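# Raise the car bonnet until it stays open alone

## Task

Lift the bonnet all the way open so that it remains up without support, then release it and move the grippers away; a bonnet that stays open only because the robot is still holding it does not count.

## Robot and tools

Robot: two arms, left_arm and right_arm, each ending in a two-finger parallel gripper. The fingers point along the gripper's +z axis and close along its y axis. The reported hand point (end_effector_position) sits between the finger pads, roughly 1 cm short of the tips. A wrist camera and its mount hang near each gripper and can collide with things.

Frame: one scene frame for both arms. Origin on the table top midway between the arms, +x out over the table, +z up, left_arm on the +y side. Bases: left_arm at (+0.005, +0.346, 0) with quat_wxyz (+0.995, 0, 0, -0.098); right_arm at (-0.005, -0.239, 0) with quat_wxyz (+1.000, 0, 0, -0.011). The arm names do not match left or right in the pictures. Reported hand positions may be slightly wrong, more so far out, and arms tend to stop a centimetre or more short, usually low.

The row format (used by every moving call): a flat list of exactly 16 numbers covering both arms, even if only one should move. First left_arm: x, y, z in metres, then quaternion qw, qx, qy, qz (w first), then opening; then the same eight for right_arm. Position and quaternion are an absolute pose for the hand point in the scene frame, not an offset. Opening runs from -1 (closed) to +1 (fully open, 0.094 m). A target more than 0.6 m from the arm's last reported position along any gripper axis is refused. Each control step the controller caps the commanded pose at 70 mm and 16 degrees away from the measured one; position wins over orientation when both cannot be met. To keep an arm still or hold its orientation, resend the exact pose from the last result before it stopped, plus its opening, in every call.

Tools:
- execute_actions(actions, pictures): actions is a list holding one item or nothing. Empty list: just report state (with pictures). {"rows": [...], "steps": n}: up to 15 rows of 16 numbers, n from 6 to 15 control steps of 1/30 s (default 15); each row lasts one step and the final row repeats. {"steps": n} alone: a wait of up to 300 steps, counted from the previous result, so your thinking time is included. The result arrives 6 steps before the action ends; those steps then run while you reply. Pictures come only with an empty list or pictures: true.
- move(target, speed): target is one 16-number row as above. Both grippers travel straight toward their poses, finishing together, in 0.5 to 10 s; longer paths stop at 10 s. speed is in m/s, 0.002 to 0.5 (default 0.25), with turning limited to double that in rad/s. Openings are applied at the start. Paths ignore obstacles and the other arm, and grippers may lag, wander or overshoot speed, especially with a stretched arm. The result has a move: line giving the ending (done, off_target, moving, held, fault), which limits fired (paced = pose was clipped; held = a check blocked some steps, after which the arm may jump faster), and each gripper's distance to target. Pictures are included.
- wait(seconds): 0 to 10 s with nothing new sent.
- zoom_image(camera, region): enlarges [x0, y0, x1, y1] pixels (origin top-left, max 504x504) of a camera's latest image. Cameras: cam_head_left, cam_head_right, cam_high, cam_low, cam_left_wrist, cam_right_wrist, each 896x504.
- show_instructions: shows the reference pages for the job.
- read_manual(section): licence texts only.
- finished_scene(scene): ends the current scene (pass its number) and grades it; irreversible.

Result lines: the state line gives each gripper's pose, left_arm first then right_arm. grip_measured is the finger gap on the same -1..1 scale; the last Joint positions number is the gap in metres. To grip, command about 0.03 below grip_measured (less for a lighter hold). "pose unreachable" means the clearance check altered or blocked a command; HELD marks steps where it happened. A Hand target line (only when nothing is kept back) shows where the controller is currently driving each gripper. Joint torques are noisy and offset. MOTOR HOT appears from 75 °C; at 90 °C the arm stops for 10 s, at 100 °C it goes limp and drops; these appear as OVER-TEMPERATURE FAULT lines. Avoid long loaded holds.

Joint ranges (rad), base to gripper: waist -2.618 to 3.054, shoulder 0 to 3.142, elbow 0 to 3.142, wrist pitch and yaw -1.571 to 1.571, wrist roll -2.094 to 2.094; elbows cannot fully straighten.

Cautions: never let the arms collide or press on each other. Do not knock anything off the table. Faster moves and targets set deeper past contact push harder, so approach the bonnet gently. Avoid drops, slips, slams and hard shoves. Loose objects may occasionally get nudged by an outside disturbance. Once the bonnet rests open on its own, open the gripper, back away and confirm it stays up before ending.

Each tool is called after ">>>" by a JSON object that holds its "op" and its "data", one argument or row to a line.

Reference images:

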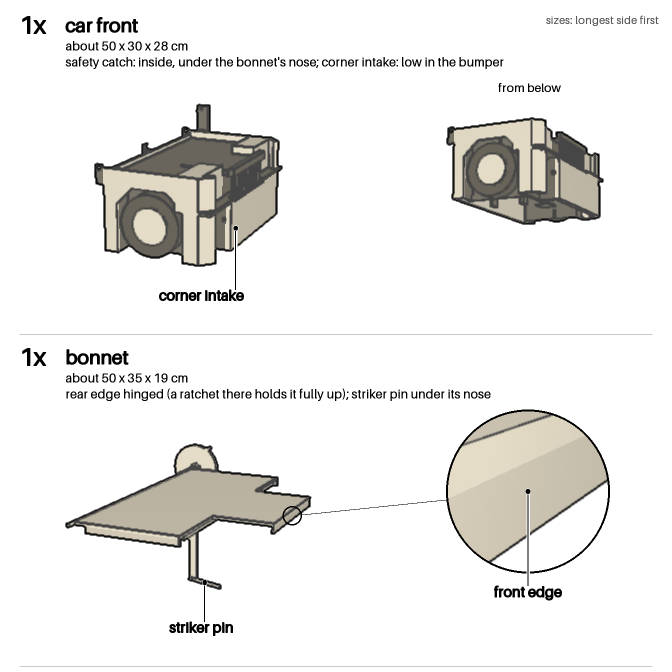

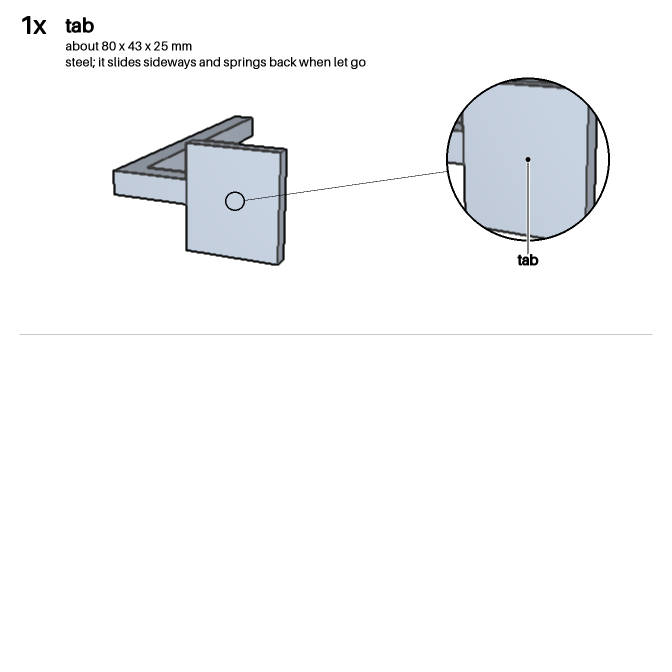

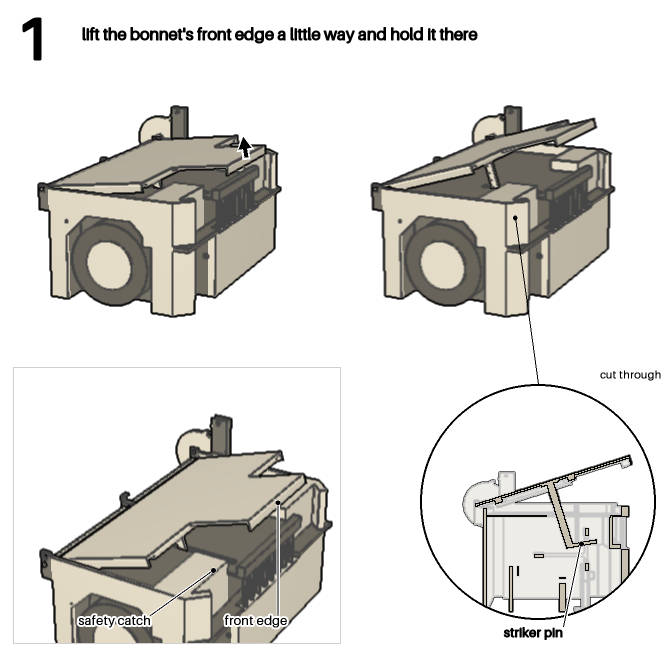

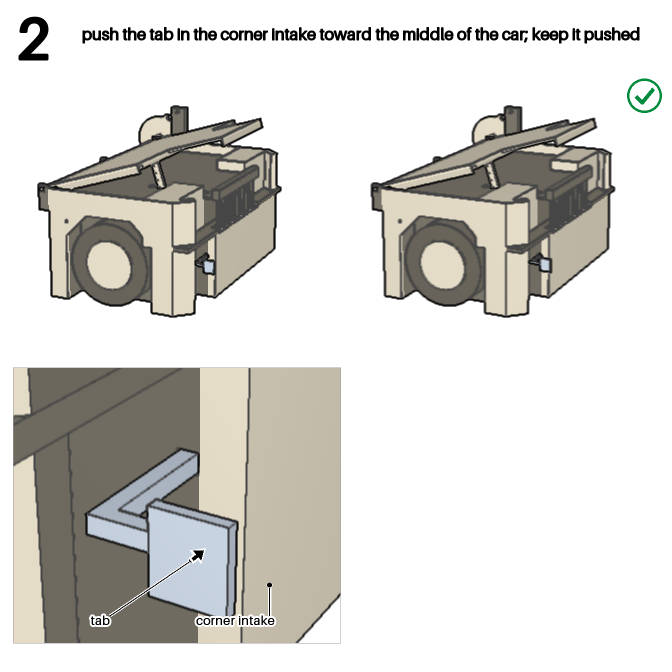

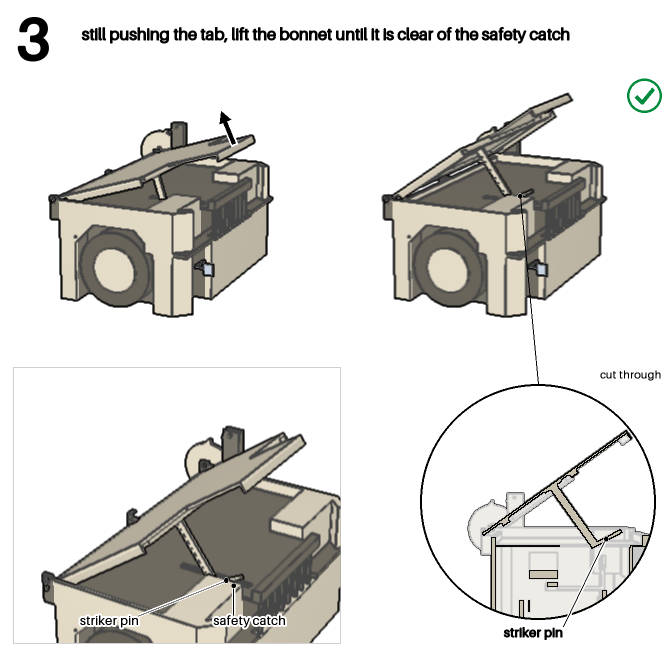

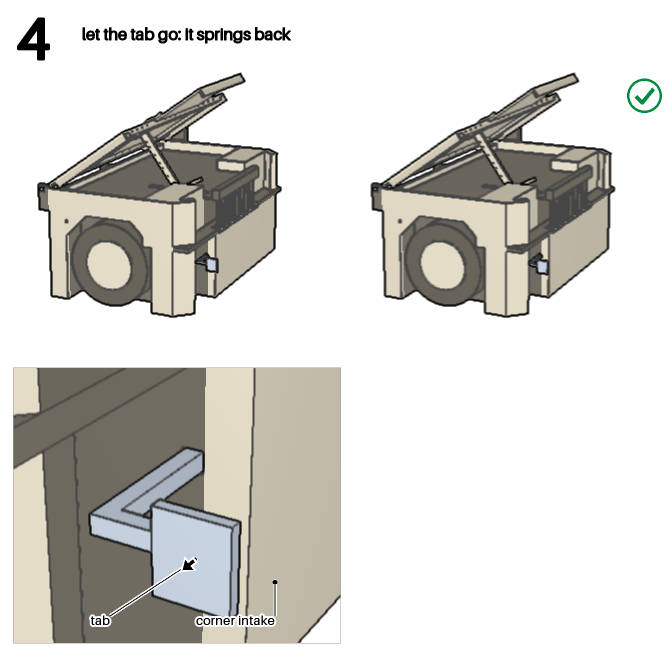

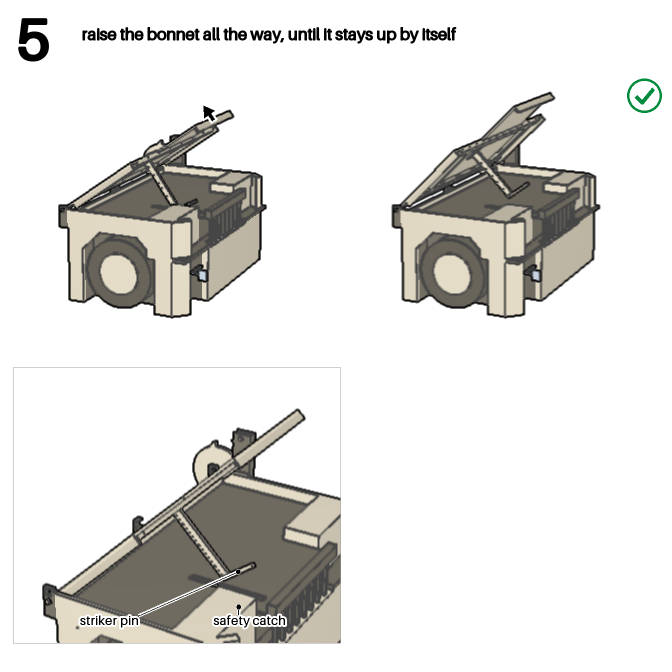

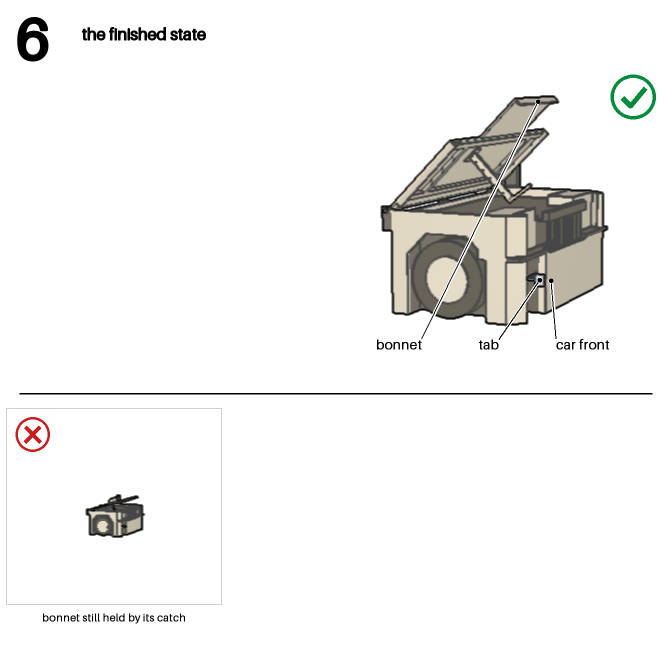

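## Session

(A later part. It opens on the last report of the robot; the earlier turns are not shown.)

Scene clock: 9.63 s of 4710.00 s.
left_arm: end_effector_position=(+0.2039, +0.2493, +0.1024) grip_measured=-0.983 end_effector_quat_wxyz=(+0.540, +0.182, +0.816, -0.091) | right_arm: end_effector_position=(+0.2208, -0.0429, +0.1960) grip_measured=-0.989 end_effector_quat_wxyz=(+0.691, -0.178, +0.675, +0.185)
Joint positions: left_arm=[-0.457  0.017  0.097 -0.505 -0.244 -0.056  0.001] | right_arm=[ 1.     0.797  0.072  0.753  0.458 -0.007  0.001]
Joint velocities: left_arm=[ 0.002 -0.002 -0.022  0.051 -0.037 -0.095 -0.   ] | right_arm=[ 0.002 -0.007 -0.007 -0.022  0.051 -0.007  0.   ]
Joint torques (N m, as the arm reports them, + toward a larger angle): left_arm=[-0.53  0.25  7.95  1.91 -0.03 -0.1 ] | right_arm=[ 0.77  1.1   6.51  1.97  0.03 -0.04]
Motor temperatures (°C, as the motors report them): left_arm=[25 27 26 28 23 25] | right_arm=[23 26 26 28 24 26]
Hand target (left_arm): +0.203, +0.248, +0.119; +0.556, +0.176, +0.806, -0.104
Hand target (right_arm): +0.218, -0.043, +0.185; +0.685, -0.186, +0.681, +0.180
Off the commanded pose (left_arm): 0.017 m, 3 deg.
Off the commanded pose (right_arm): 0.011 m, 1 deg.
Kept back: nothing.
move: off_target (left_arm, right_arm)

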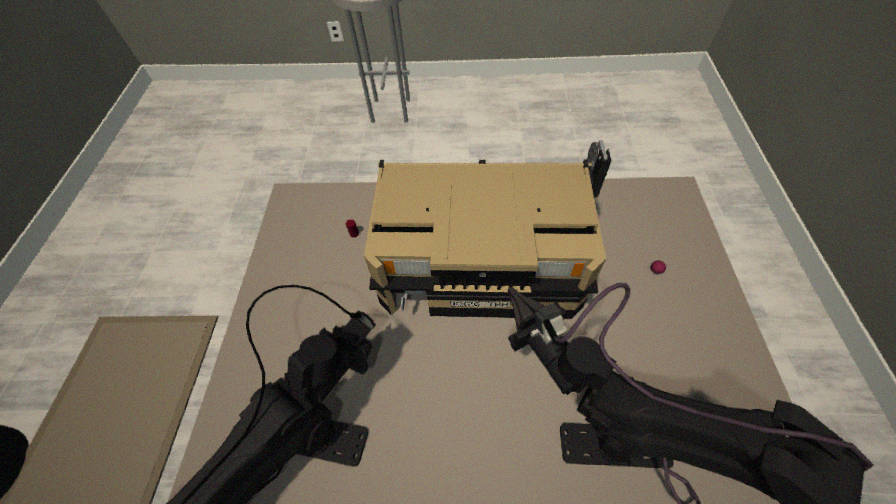

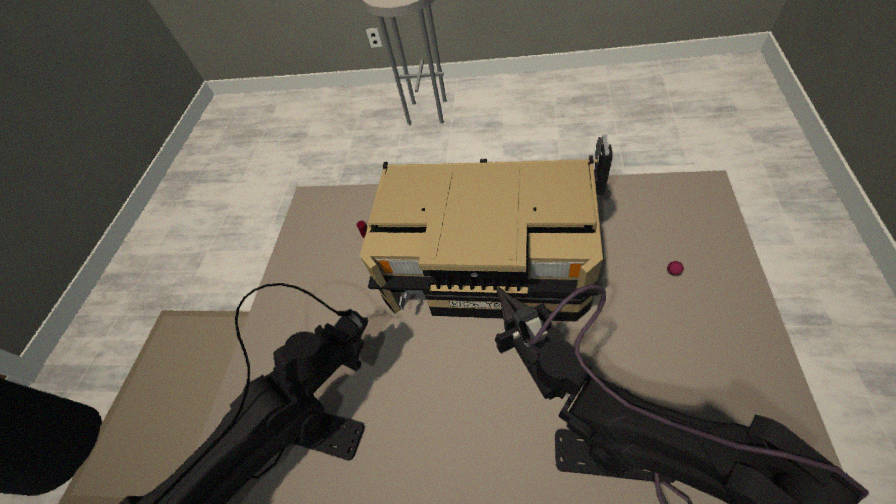

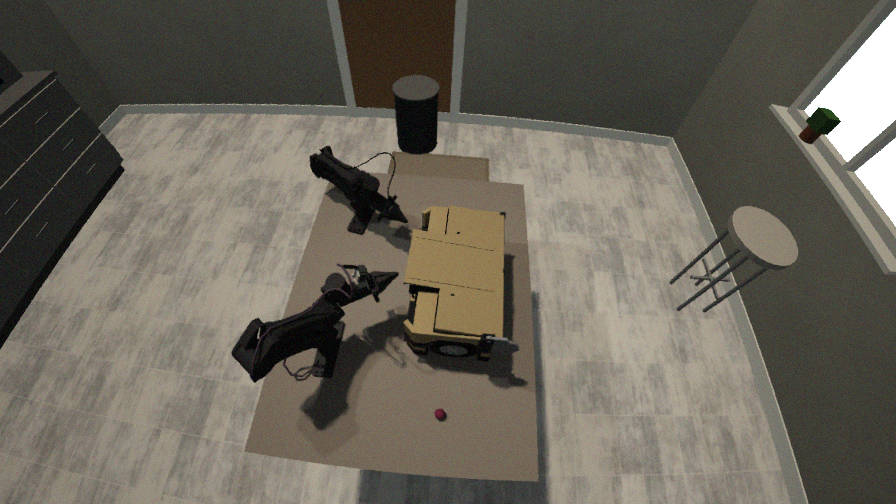

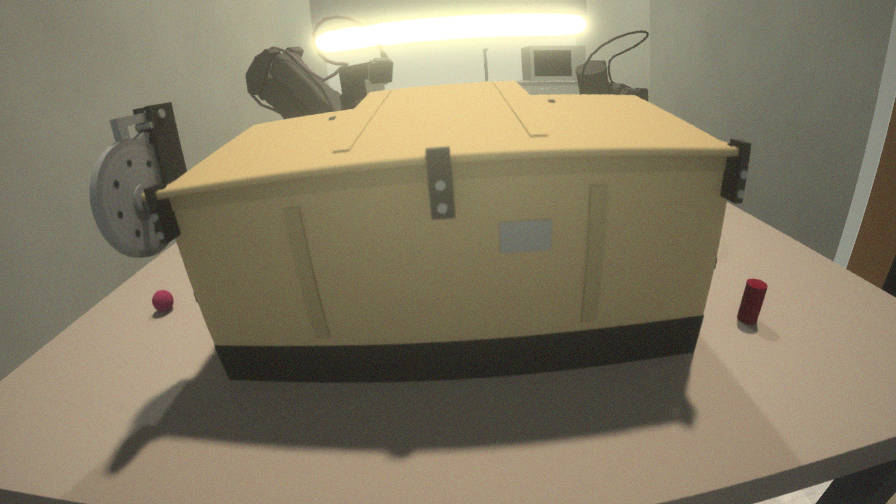

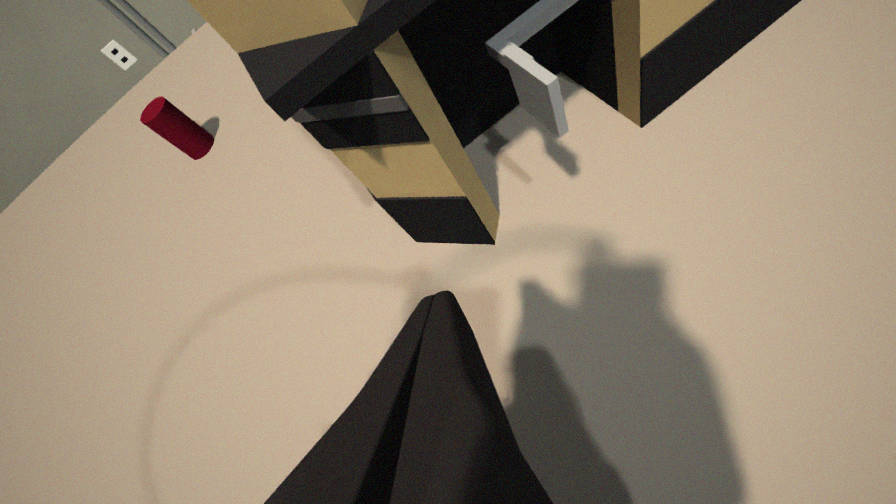

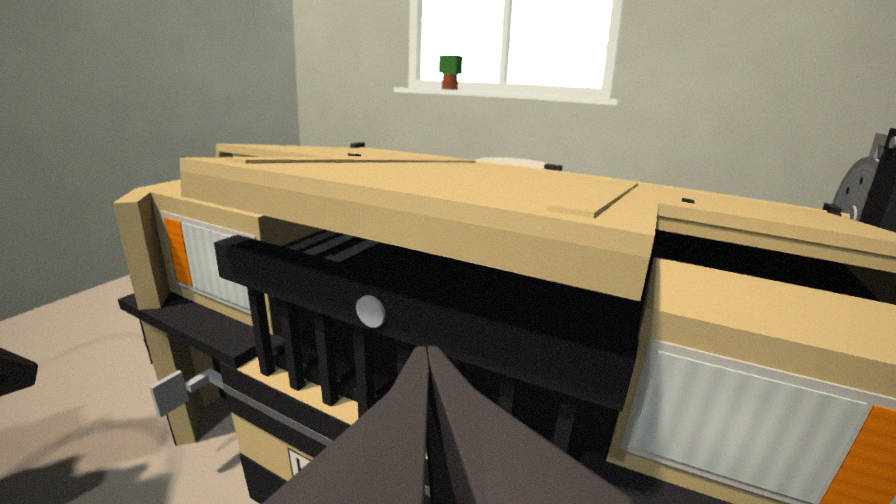

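>>> {"op": "move", "data": {
  "target": [0.202,0.248,0.119,0.556,0.176,0.806,-0.104,-1,0.225,-0.03,0.225,0.354,0.354,0.612,0.612,0.0]
}}

Scene clock: 13.63 s of 4710.00 s.
left_arm: end_effector_position=(+0.2039, +0.2493, +0.1024) grip_measured=-0.983 end_effector_quat_wxyz=(+0.540, +0.182, +0.816, -0.091) | right_arm: end_effector_position=(+0.2268, -0.0328, +0.2158) grip_measured=-0.001 end_effector_quat_wxyz=(+0.358, +0.356, +0.613, +0.608)
Joint positions: left_arm=[-0.457  0.017  0.097 -0.505 -0.244 -0.056  0.001] | right_arm=[1.013 0.797 0.189 0.604 0.478 1.567 0.047]
Joint velocities: left_arm=[-0.002 -0.012  0.002 -0.037  0.051 -0.066  0.   ] | right_arm=[ 0.007 -0.007 -0.002 -0.037 -0.051 -0.007  0.001]
Joint torques (N m, as the arm reports them, + toward a larger angle): left_arm=[-0.5   0.25  7.93  1.9  -0.03 -0.1 ] | right_arm=[ 0.69 -1.1  11.29  1.73  0.    0.  ]
Motor temperatures (°C, as the motors report them): left_arm=[25 27 26 29 23 25] | right_arm=[23 26 27 28 24 26]
Hand target (left_arm): +0.203, +0.248, +0.119; +0.556, +0.176, +0.806, -0.104
Hand target (right_arm): +0.226, -0.030, +0.225; +0.354, +0.354, +0.612, +0.612
Off the commanded pose (left_arm): 0.017 m, 3 deg.
Off the commanded pose (right_arm): 0.010 m, 1 deg.
Kept back: nothing.
move: off_target (left_arm)

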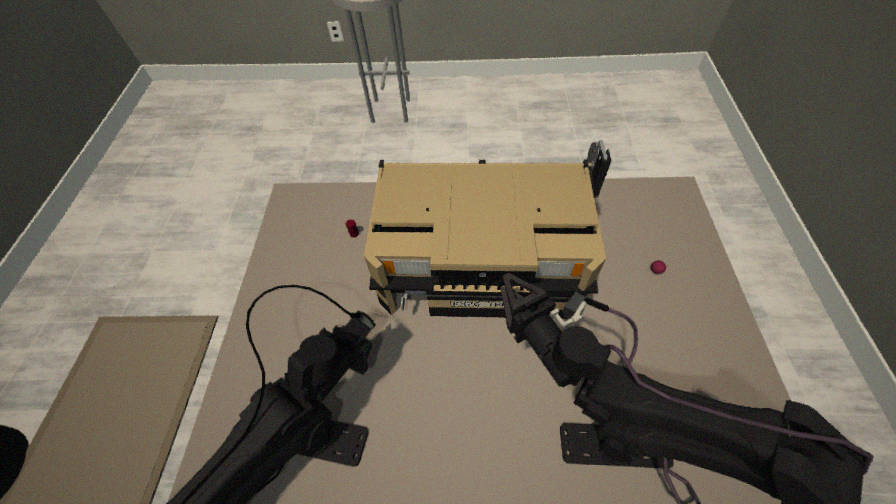

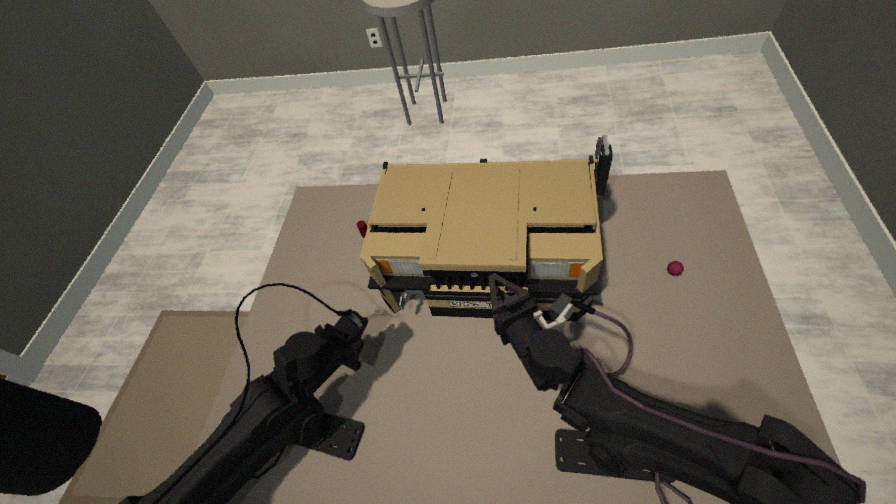

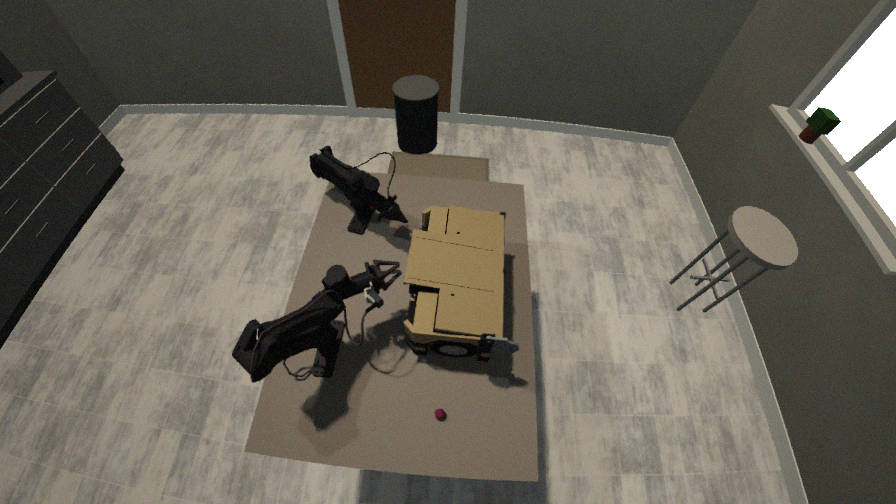

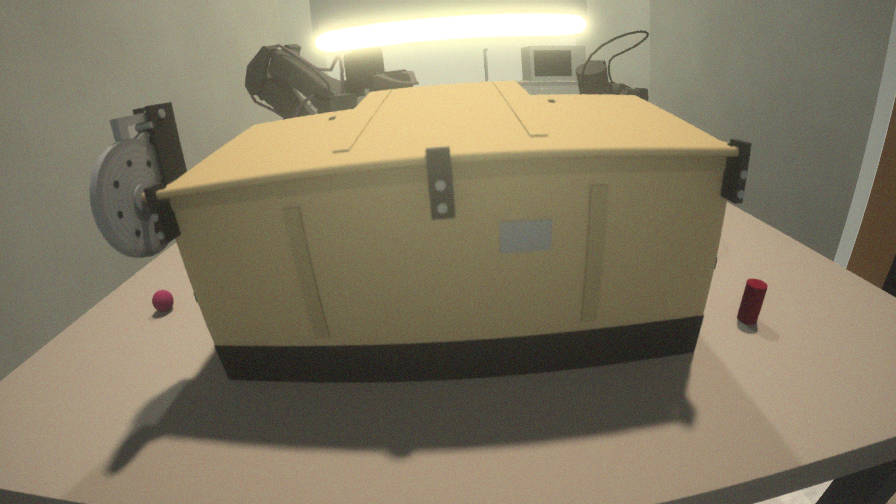

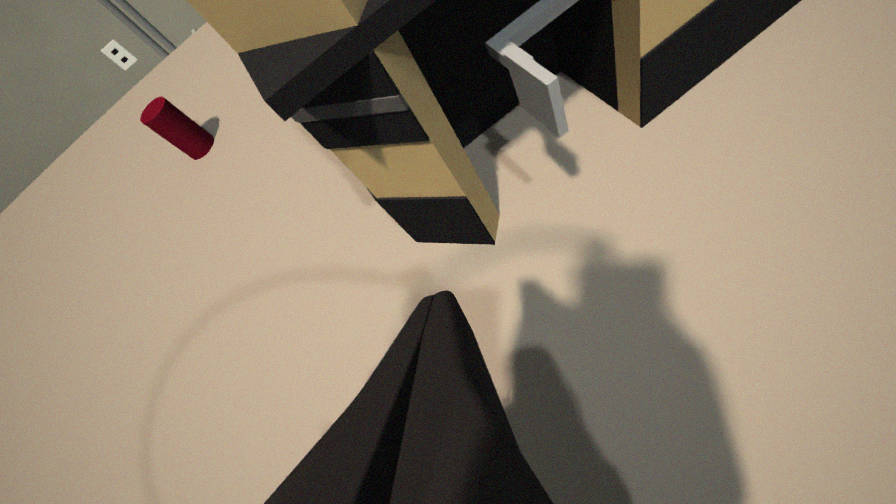

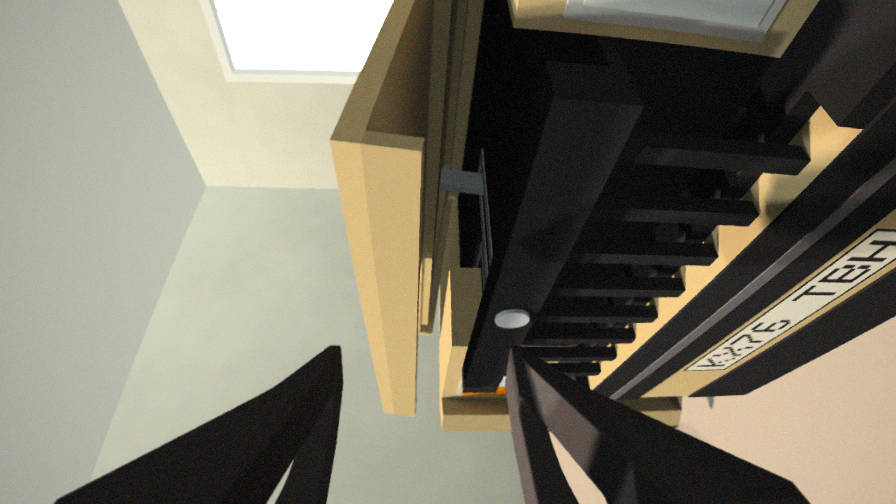

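>>> {"op": "move", "data": {
  "target": [0.202,0.248,0.119,0.556,0.176,0.806,-0.104,-1,0.235,-0.025,0.25,0.354,0.354,0.612,0.612,0.4],
  "speed": 0.1
}}

Scene clock: 14.87 s of 4710.00 s.
left_arm: end_effector_position=(+0.2039, +0.2493, +0.1024) grip_measured=-0.983 end_effector_quat_wxyz=(+0.540, +0.182, +0.816, -0.091) | right_arm: end_effector_position=(+0.2326, -0.0251, +0.2477) grip_measured=+0.399 end_effector_quat_wxyz=(+0.353, +0.353, +0.606, +0.619)
Joint positions: left_arm=[-0.457  0.017  0.097 -0.505 -0.244 -0.056  0.001] | right_arm=[0.996 0.797 0.301 0.513 0.449 1.572 0.066]
Joint velocities: left_arm=[-0.012 -0.012  0.017 -0.037  0.007  0.007 -0.   ] | right_arm=[ 0.007  0.002 -0.012  0.066  0.022 -0.037 -0.001]
Joint torques (N m, as the arm reports them, + toward a larger angle): left_arm=[-0.52  0.26  7.95  1.9  -0.03 -0.1 ] | right_arm=[-0.83  0.36 11.17  1.67 -0.07 -0.03]
Motor temperatures (°C, as the motors report them): left_arm=[25 27 27 29 23 25] | right_arm=[23 26 27 28 24 26]
Hand target (left_arm): +0.203, +0.248, +0.119; +0.556, +0.176, +0.806, -0.104
Hand target (right_arm): +0.236, -0.024, +0.250; +0.354, +0.354, +0.612, +0.612
Off the commanded pose (left_arm): 0.017 m, 3 deg.
Off the commanded pose (right_arm): 0.003 m, 1 deg.
Kept back: nothing.
move: off_target (left_arm)

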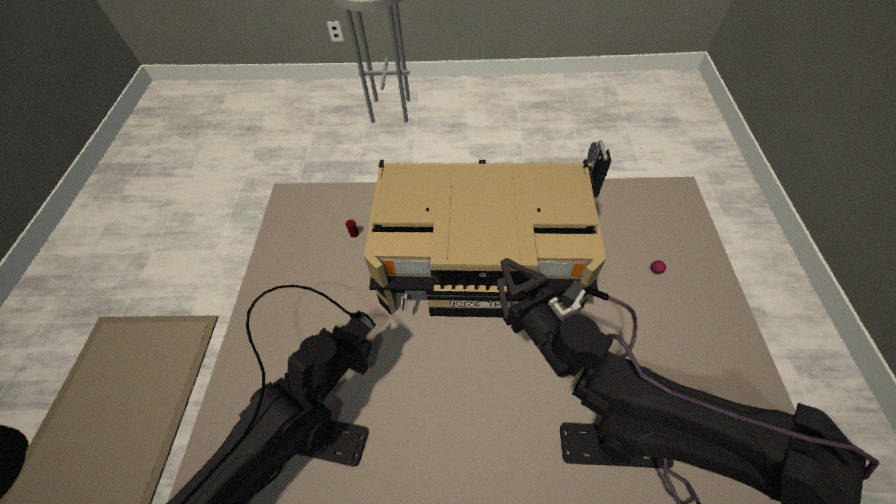

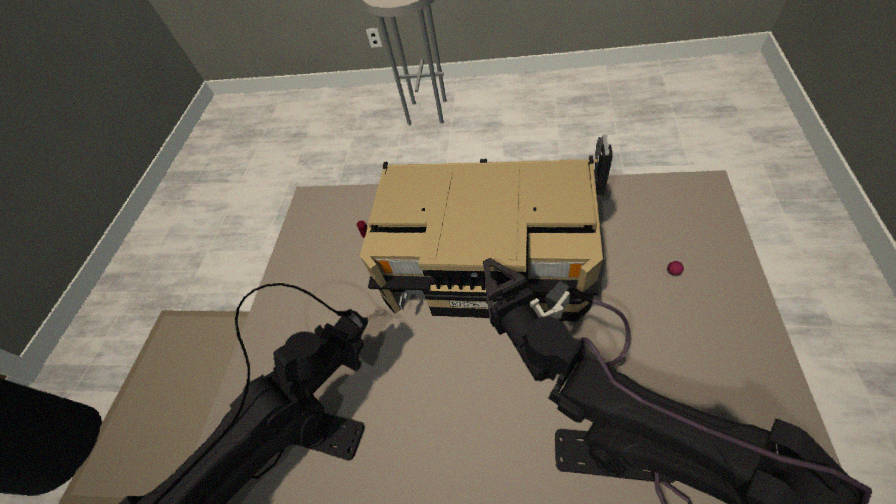

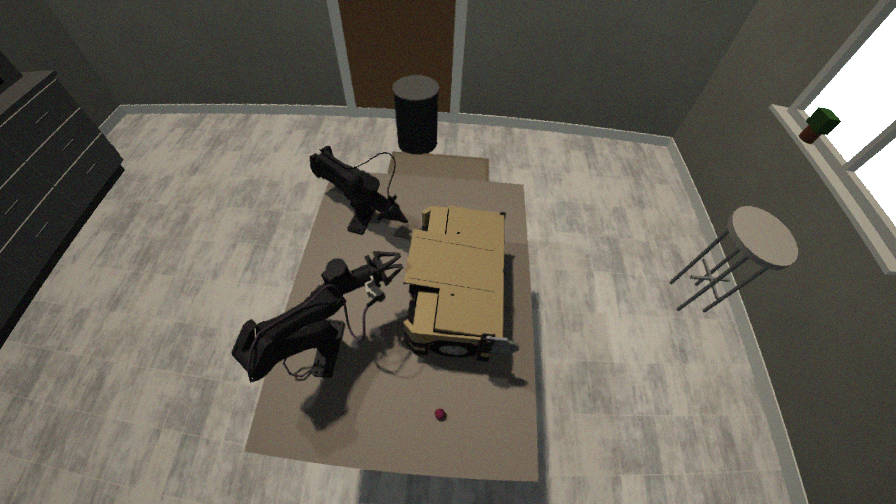

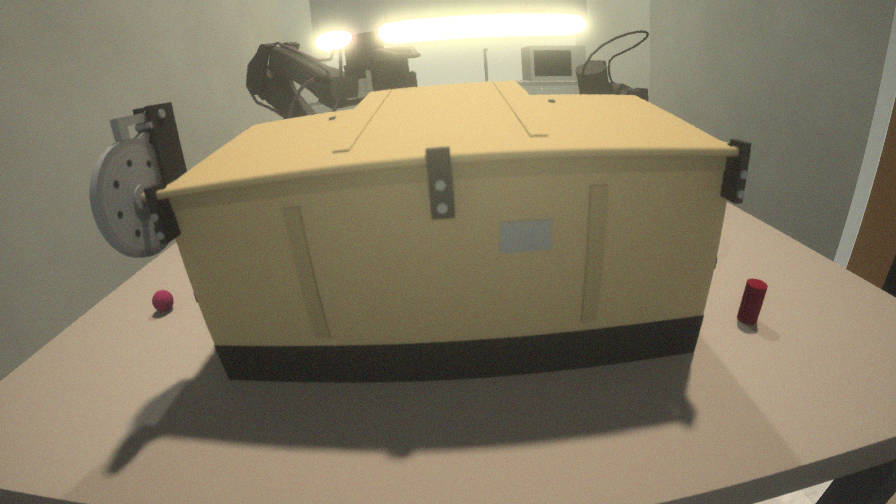

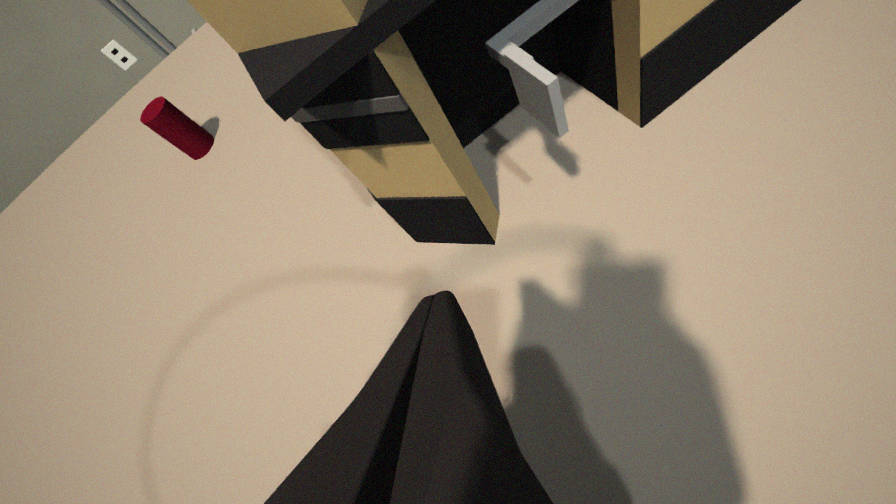

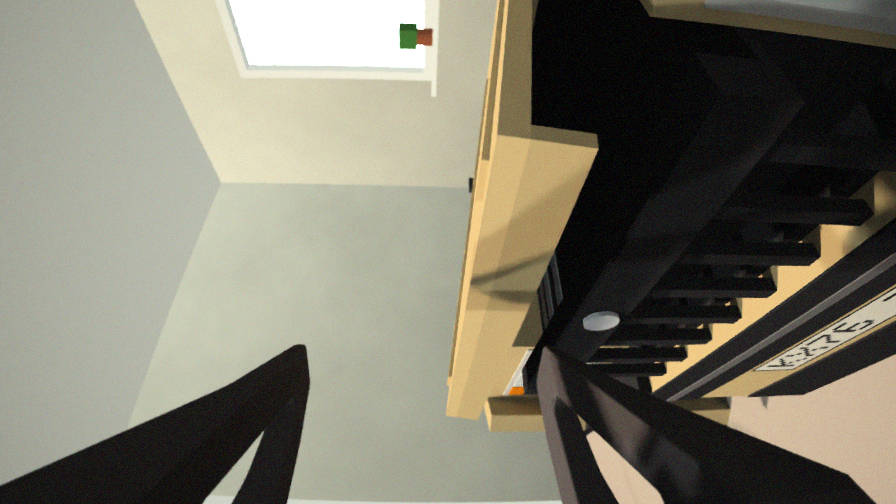

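>>> {"op": "move", "data": {
  "target": [0.24,0.225,0.105,0.556,0.176,0.806,-0.104,-1,0.265,-0.008,0.25,0.354,0.354,0.612,0.612,0.75],
  "speed": 0.05
}}

Scene clock: 16.73 s of 4710.00 s.
left_arm: end_effector_position=(+0.2382, +0.2251, +0.1142) grip_measured=-0.983 end_effector_quat_wxyz=(+0.562, +0.172, +0.801, -0.109) | right_arm: end_effector_position=(+0.2602, -0.0106, +0.2377) grip_measured=+0.748 end_effector_quat_wxyz=(+0.350, +0.356, +0.621, +0.605)
Joint positions: left_arm=[-0.422  0.437  0.077  0.001 -0.201 -0.054  0.001] | right_arm=[0.912 0.984 0.359 0.6   0.363 1.576 0.082]
Joint velocities: left_arm=[ 0.017 -0.002  0.002 -0.051 -0.066  0.066 -0.001] | right_arm=[ 0.002 -0.012 -0.002  0.007 -0.007 -0.037 -0.   ]
Joint torques (N m, as the arm reports them, + toward a larger angle): left_arm=[0.94 1.98 4.79 2.16 0.03 0.1 ] | right_arm=[-0.83 -0.78 11.34  2.02 -0.05 -0.02]
Motor temperatures (°C, as the motors report them): left_arm=[25 27 27 30 23 25] | right_arm=[23 26 27 28 24 26]
Hand target (left_arm): +0.238, +0.227, +0.105; +0.556, +0.176, +0.806, -0.104
Hand target (right_arm): +0.265, -0.009, +0.249; +0.353, +0.355, +0.612, +0.612
Off the commanded pose (left_arm): 0.009 m, 1 deg.
Off the commanded pose (right_arm): 0.013 m, 1 deg.
Kept back: nothing.
move: off_target (right_arm)

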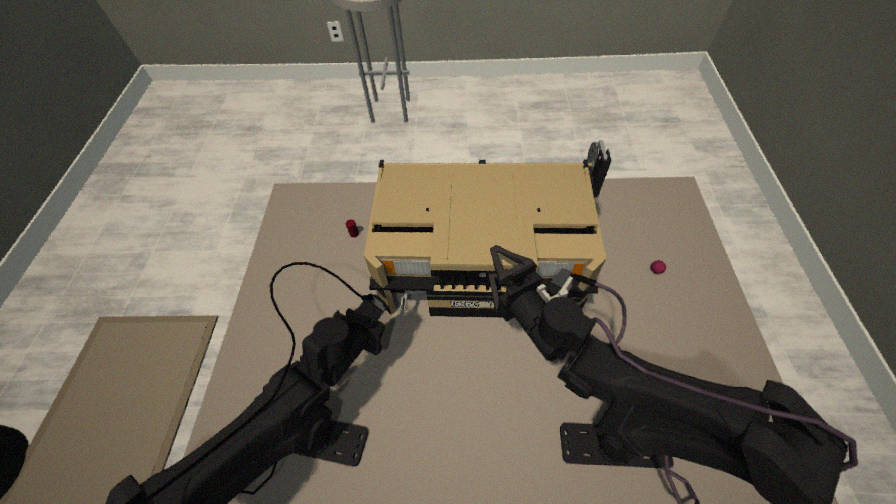

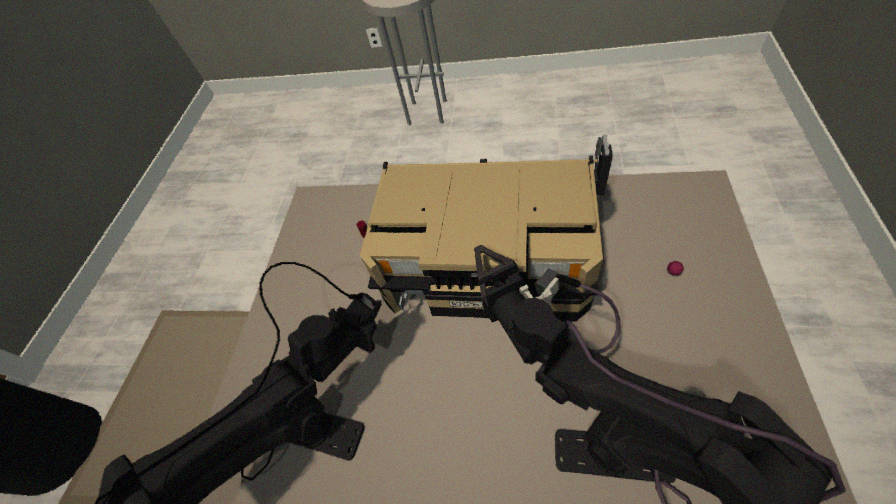

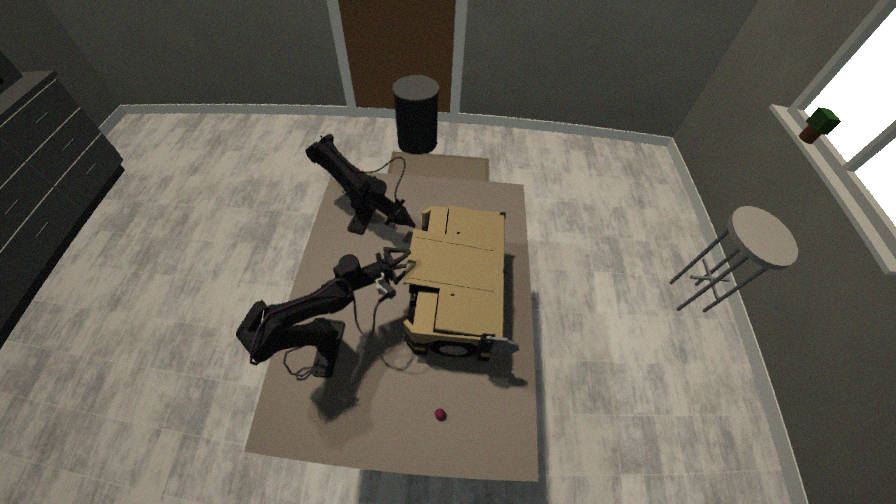

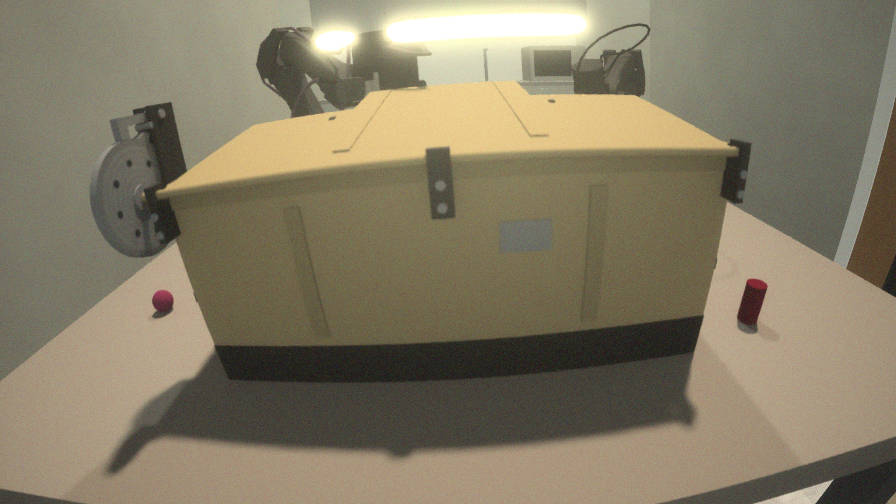

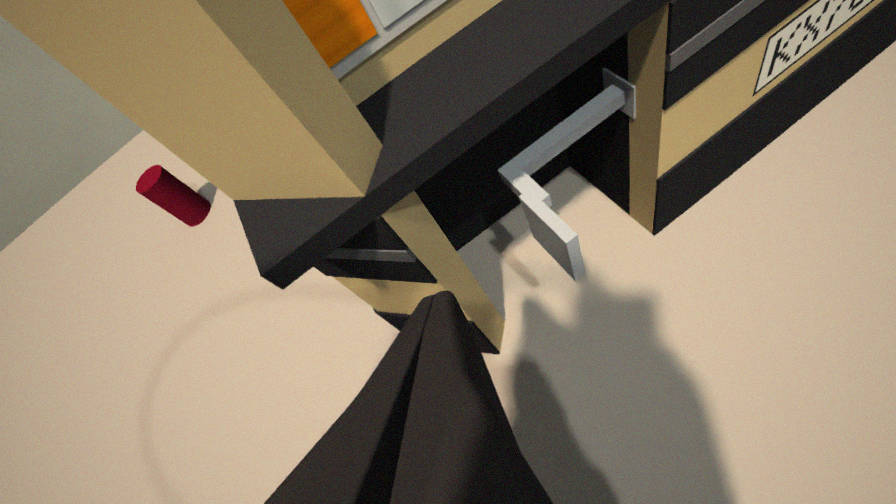

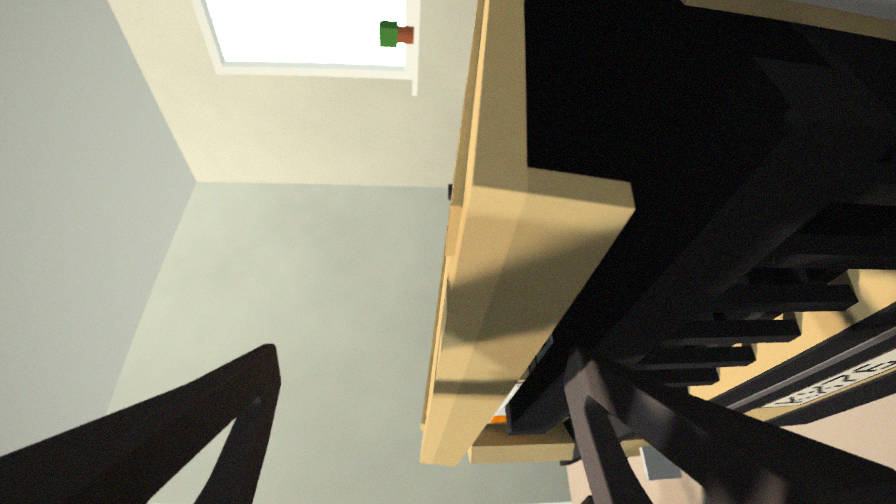

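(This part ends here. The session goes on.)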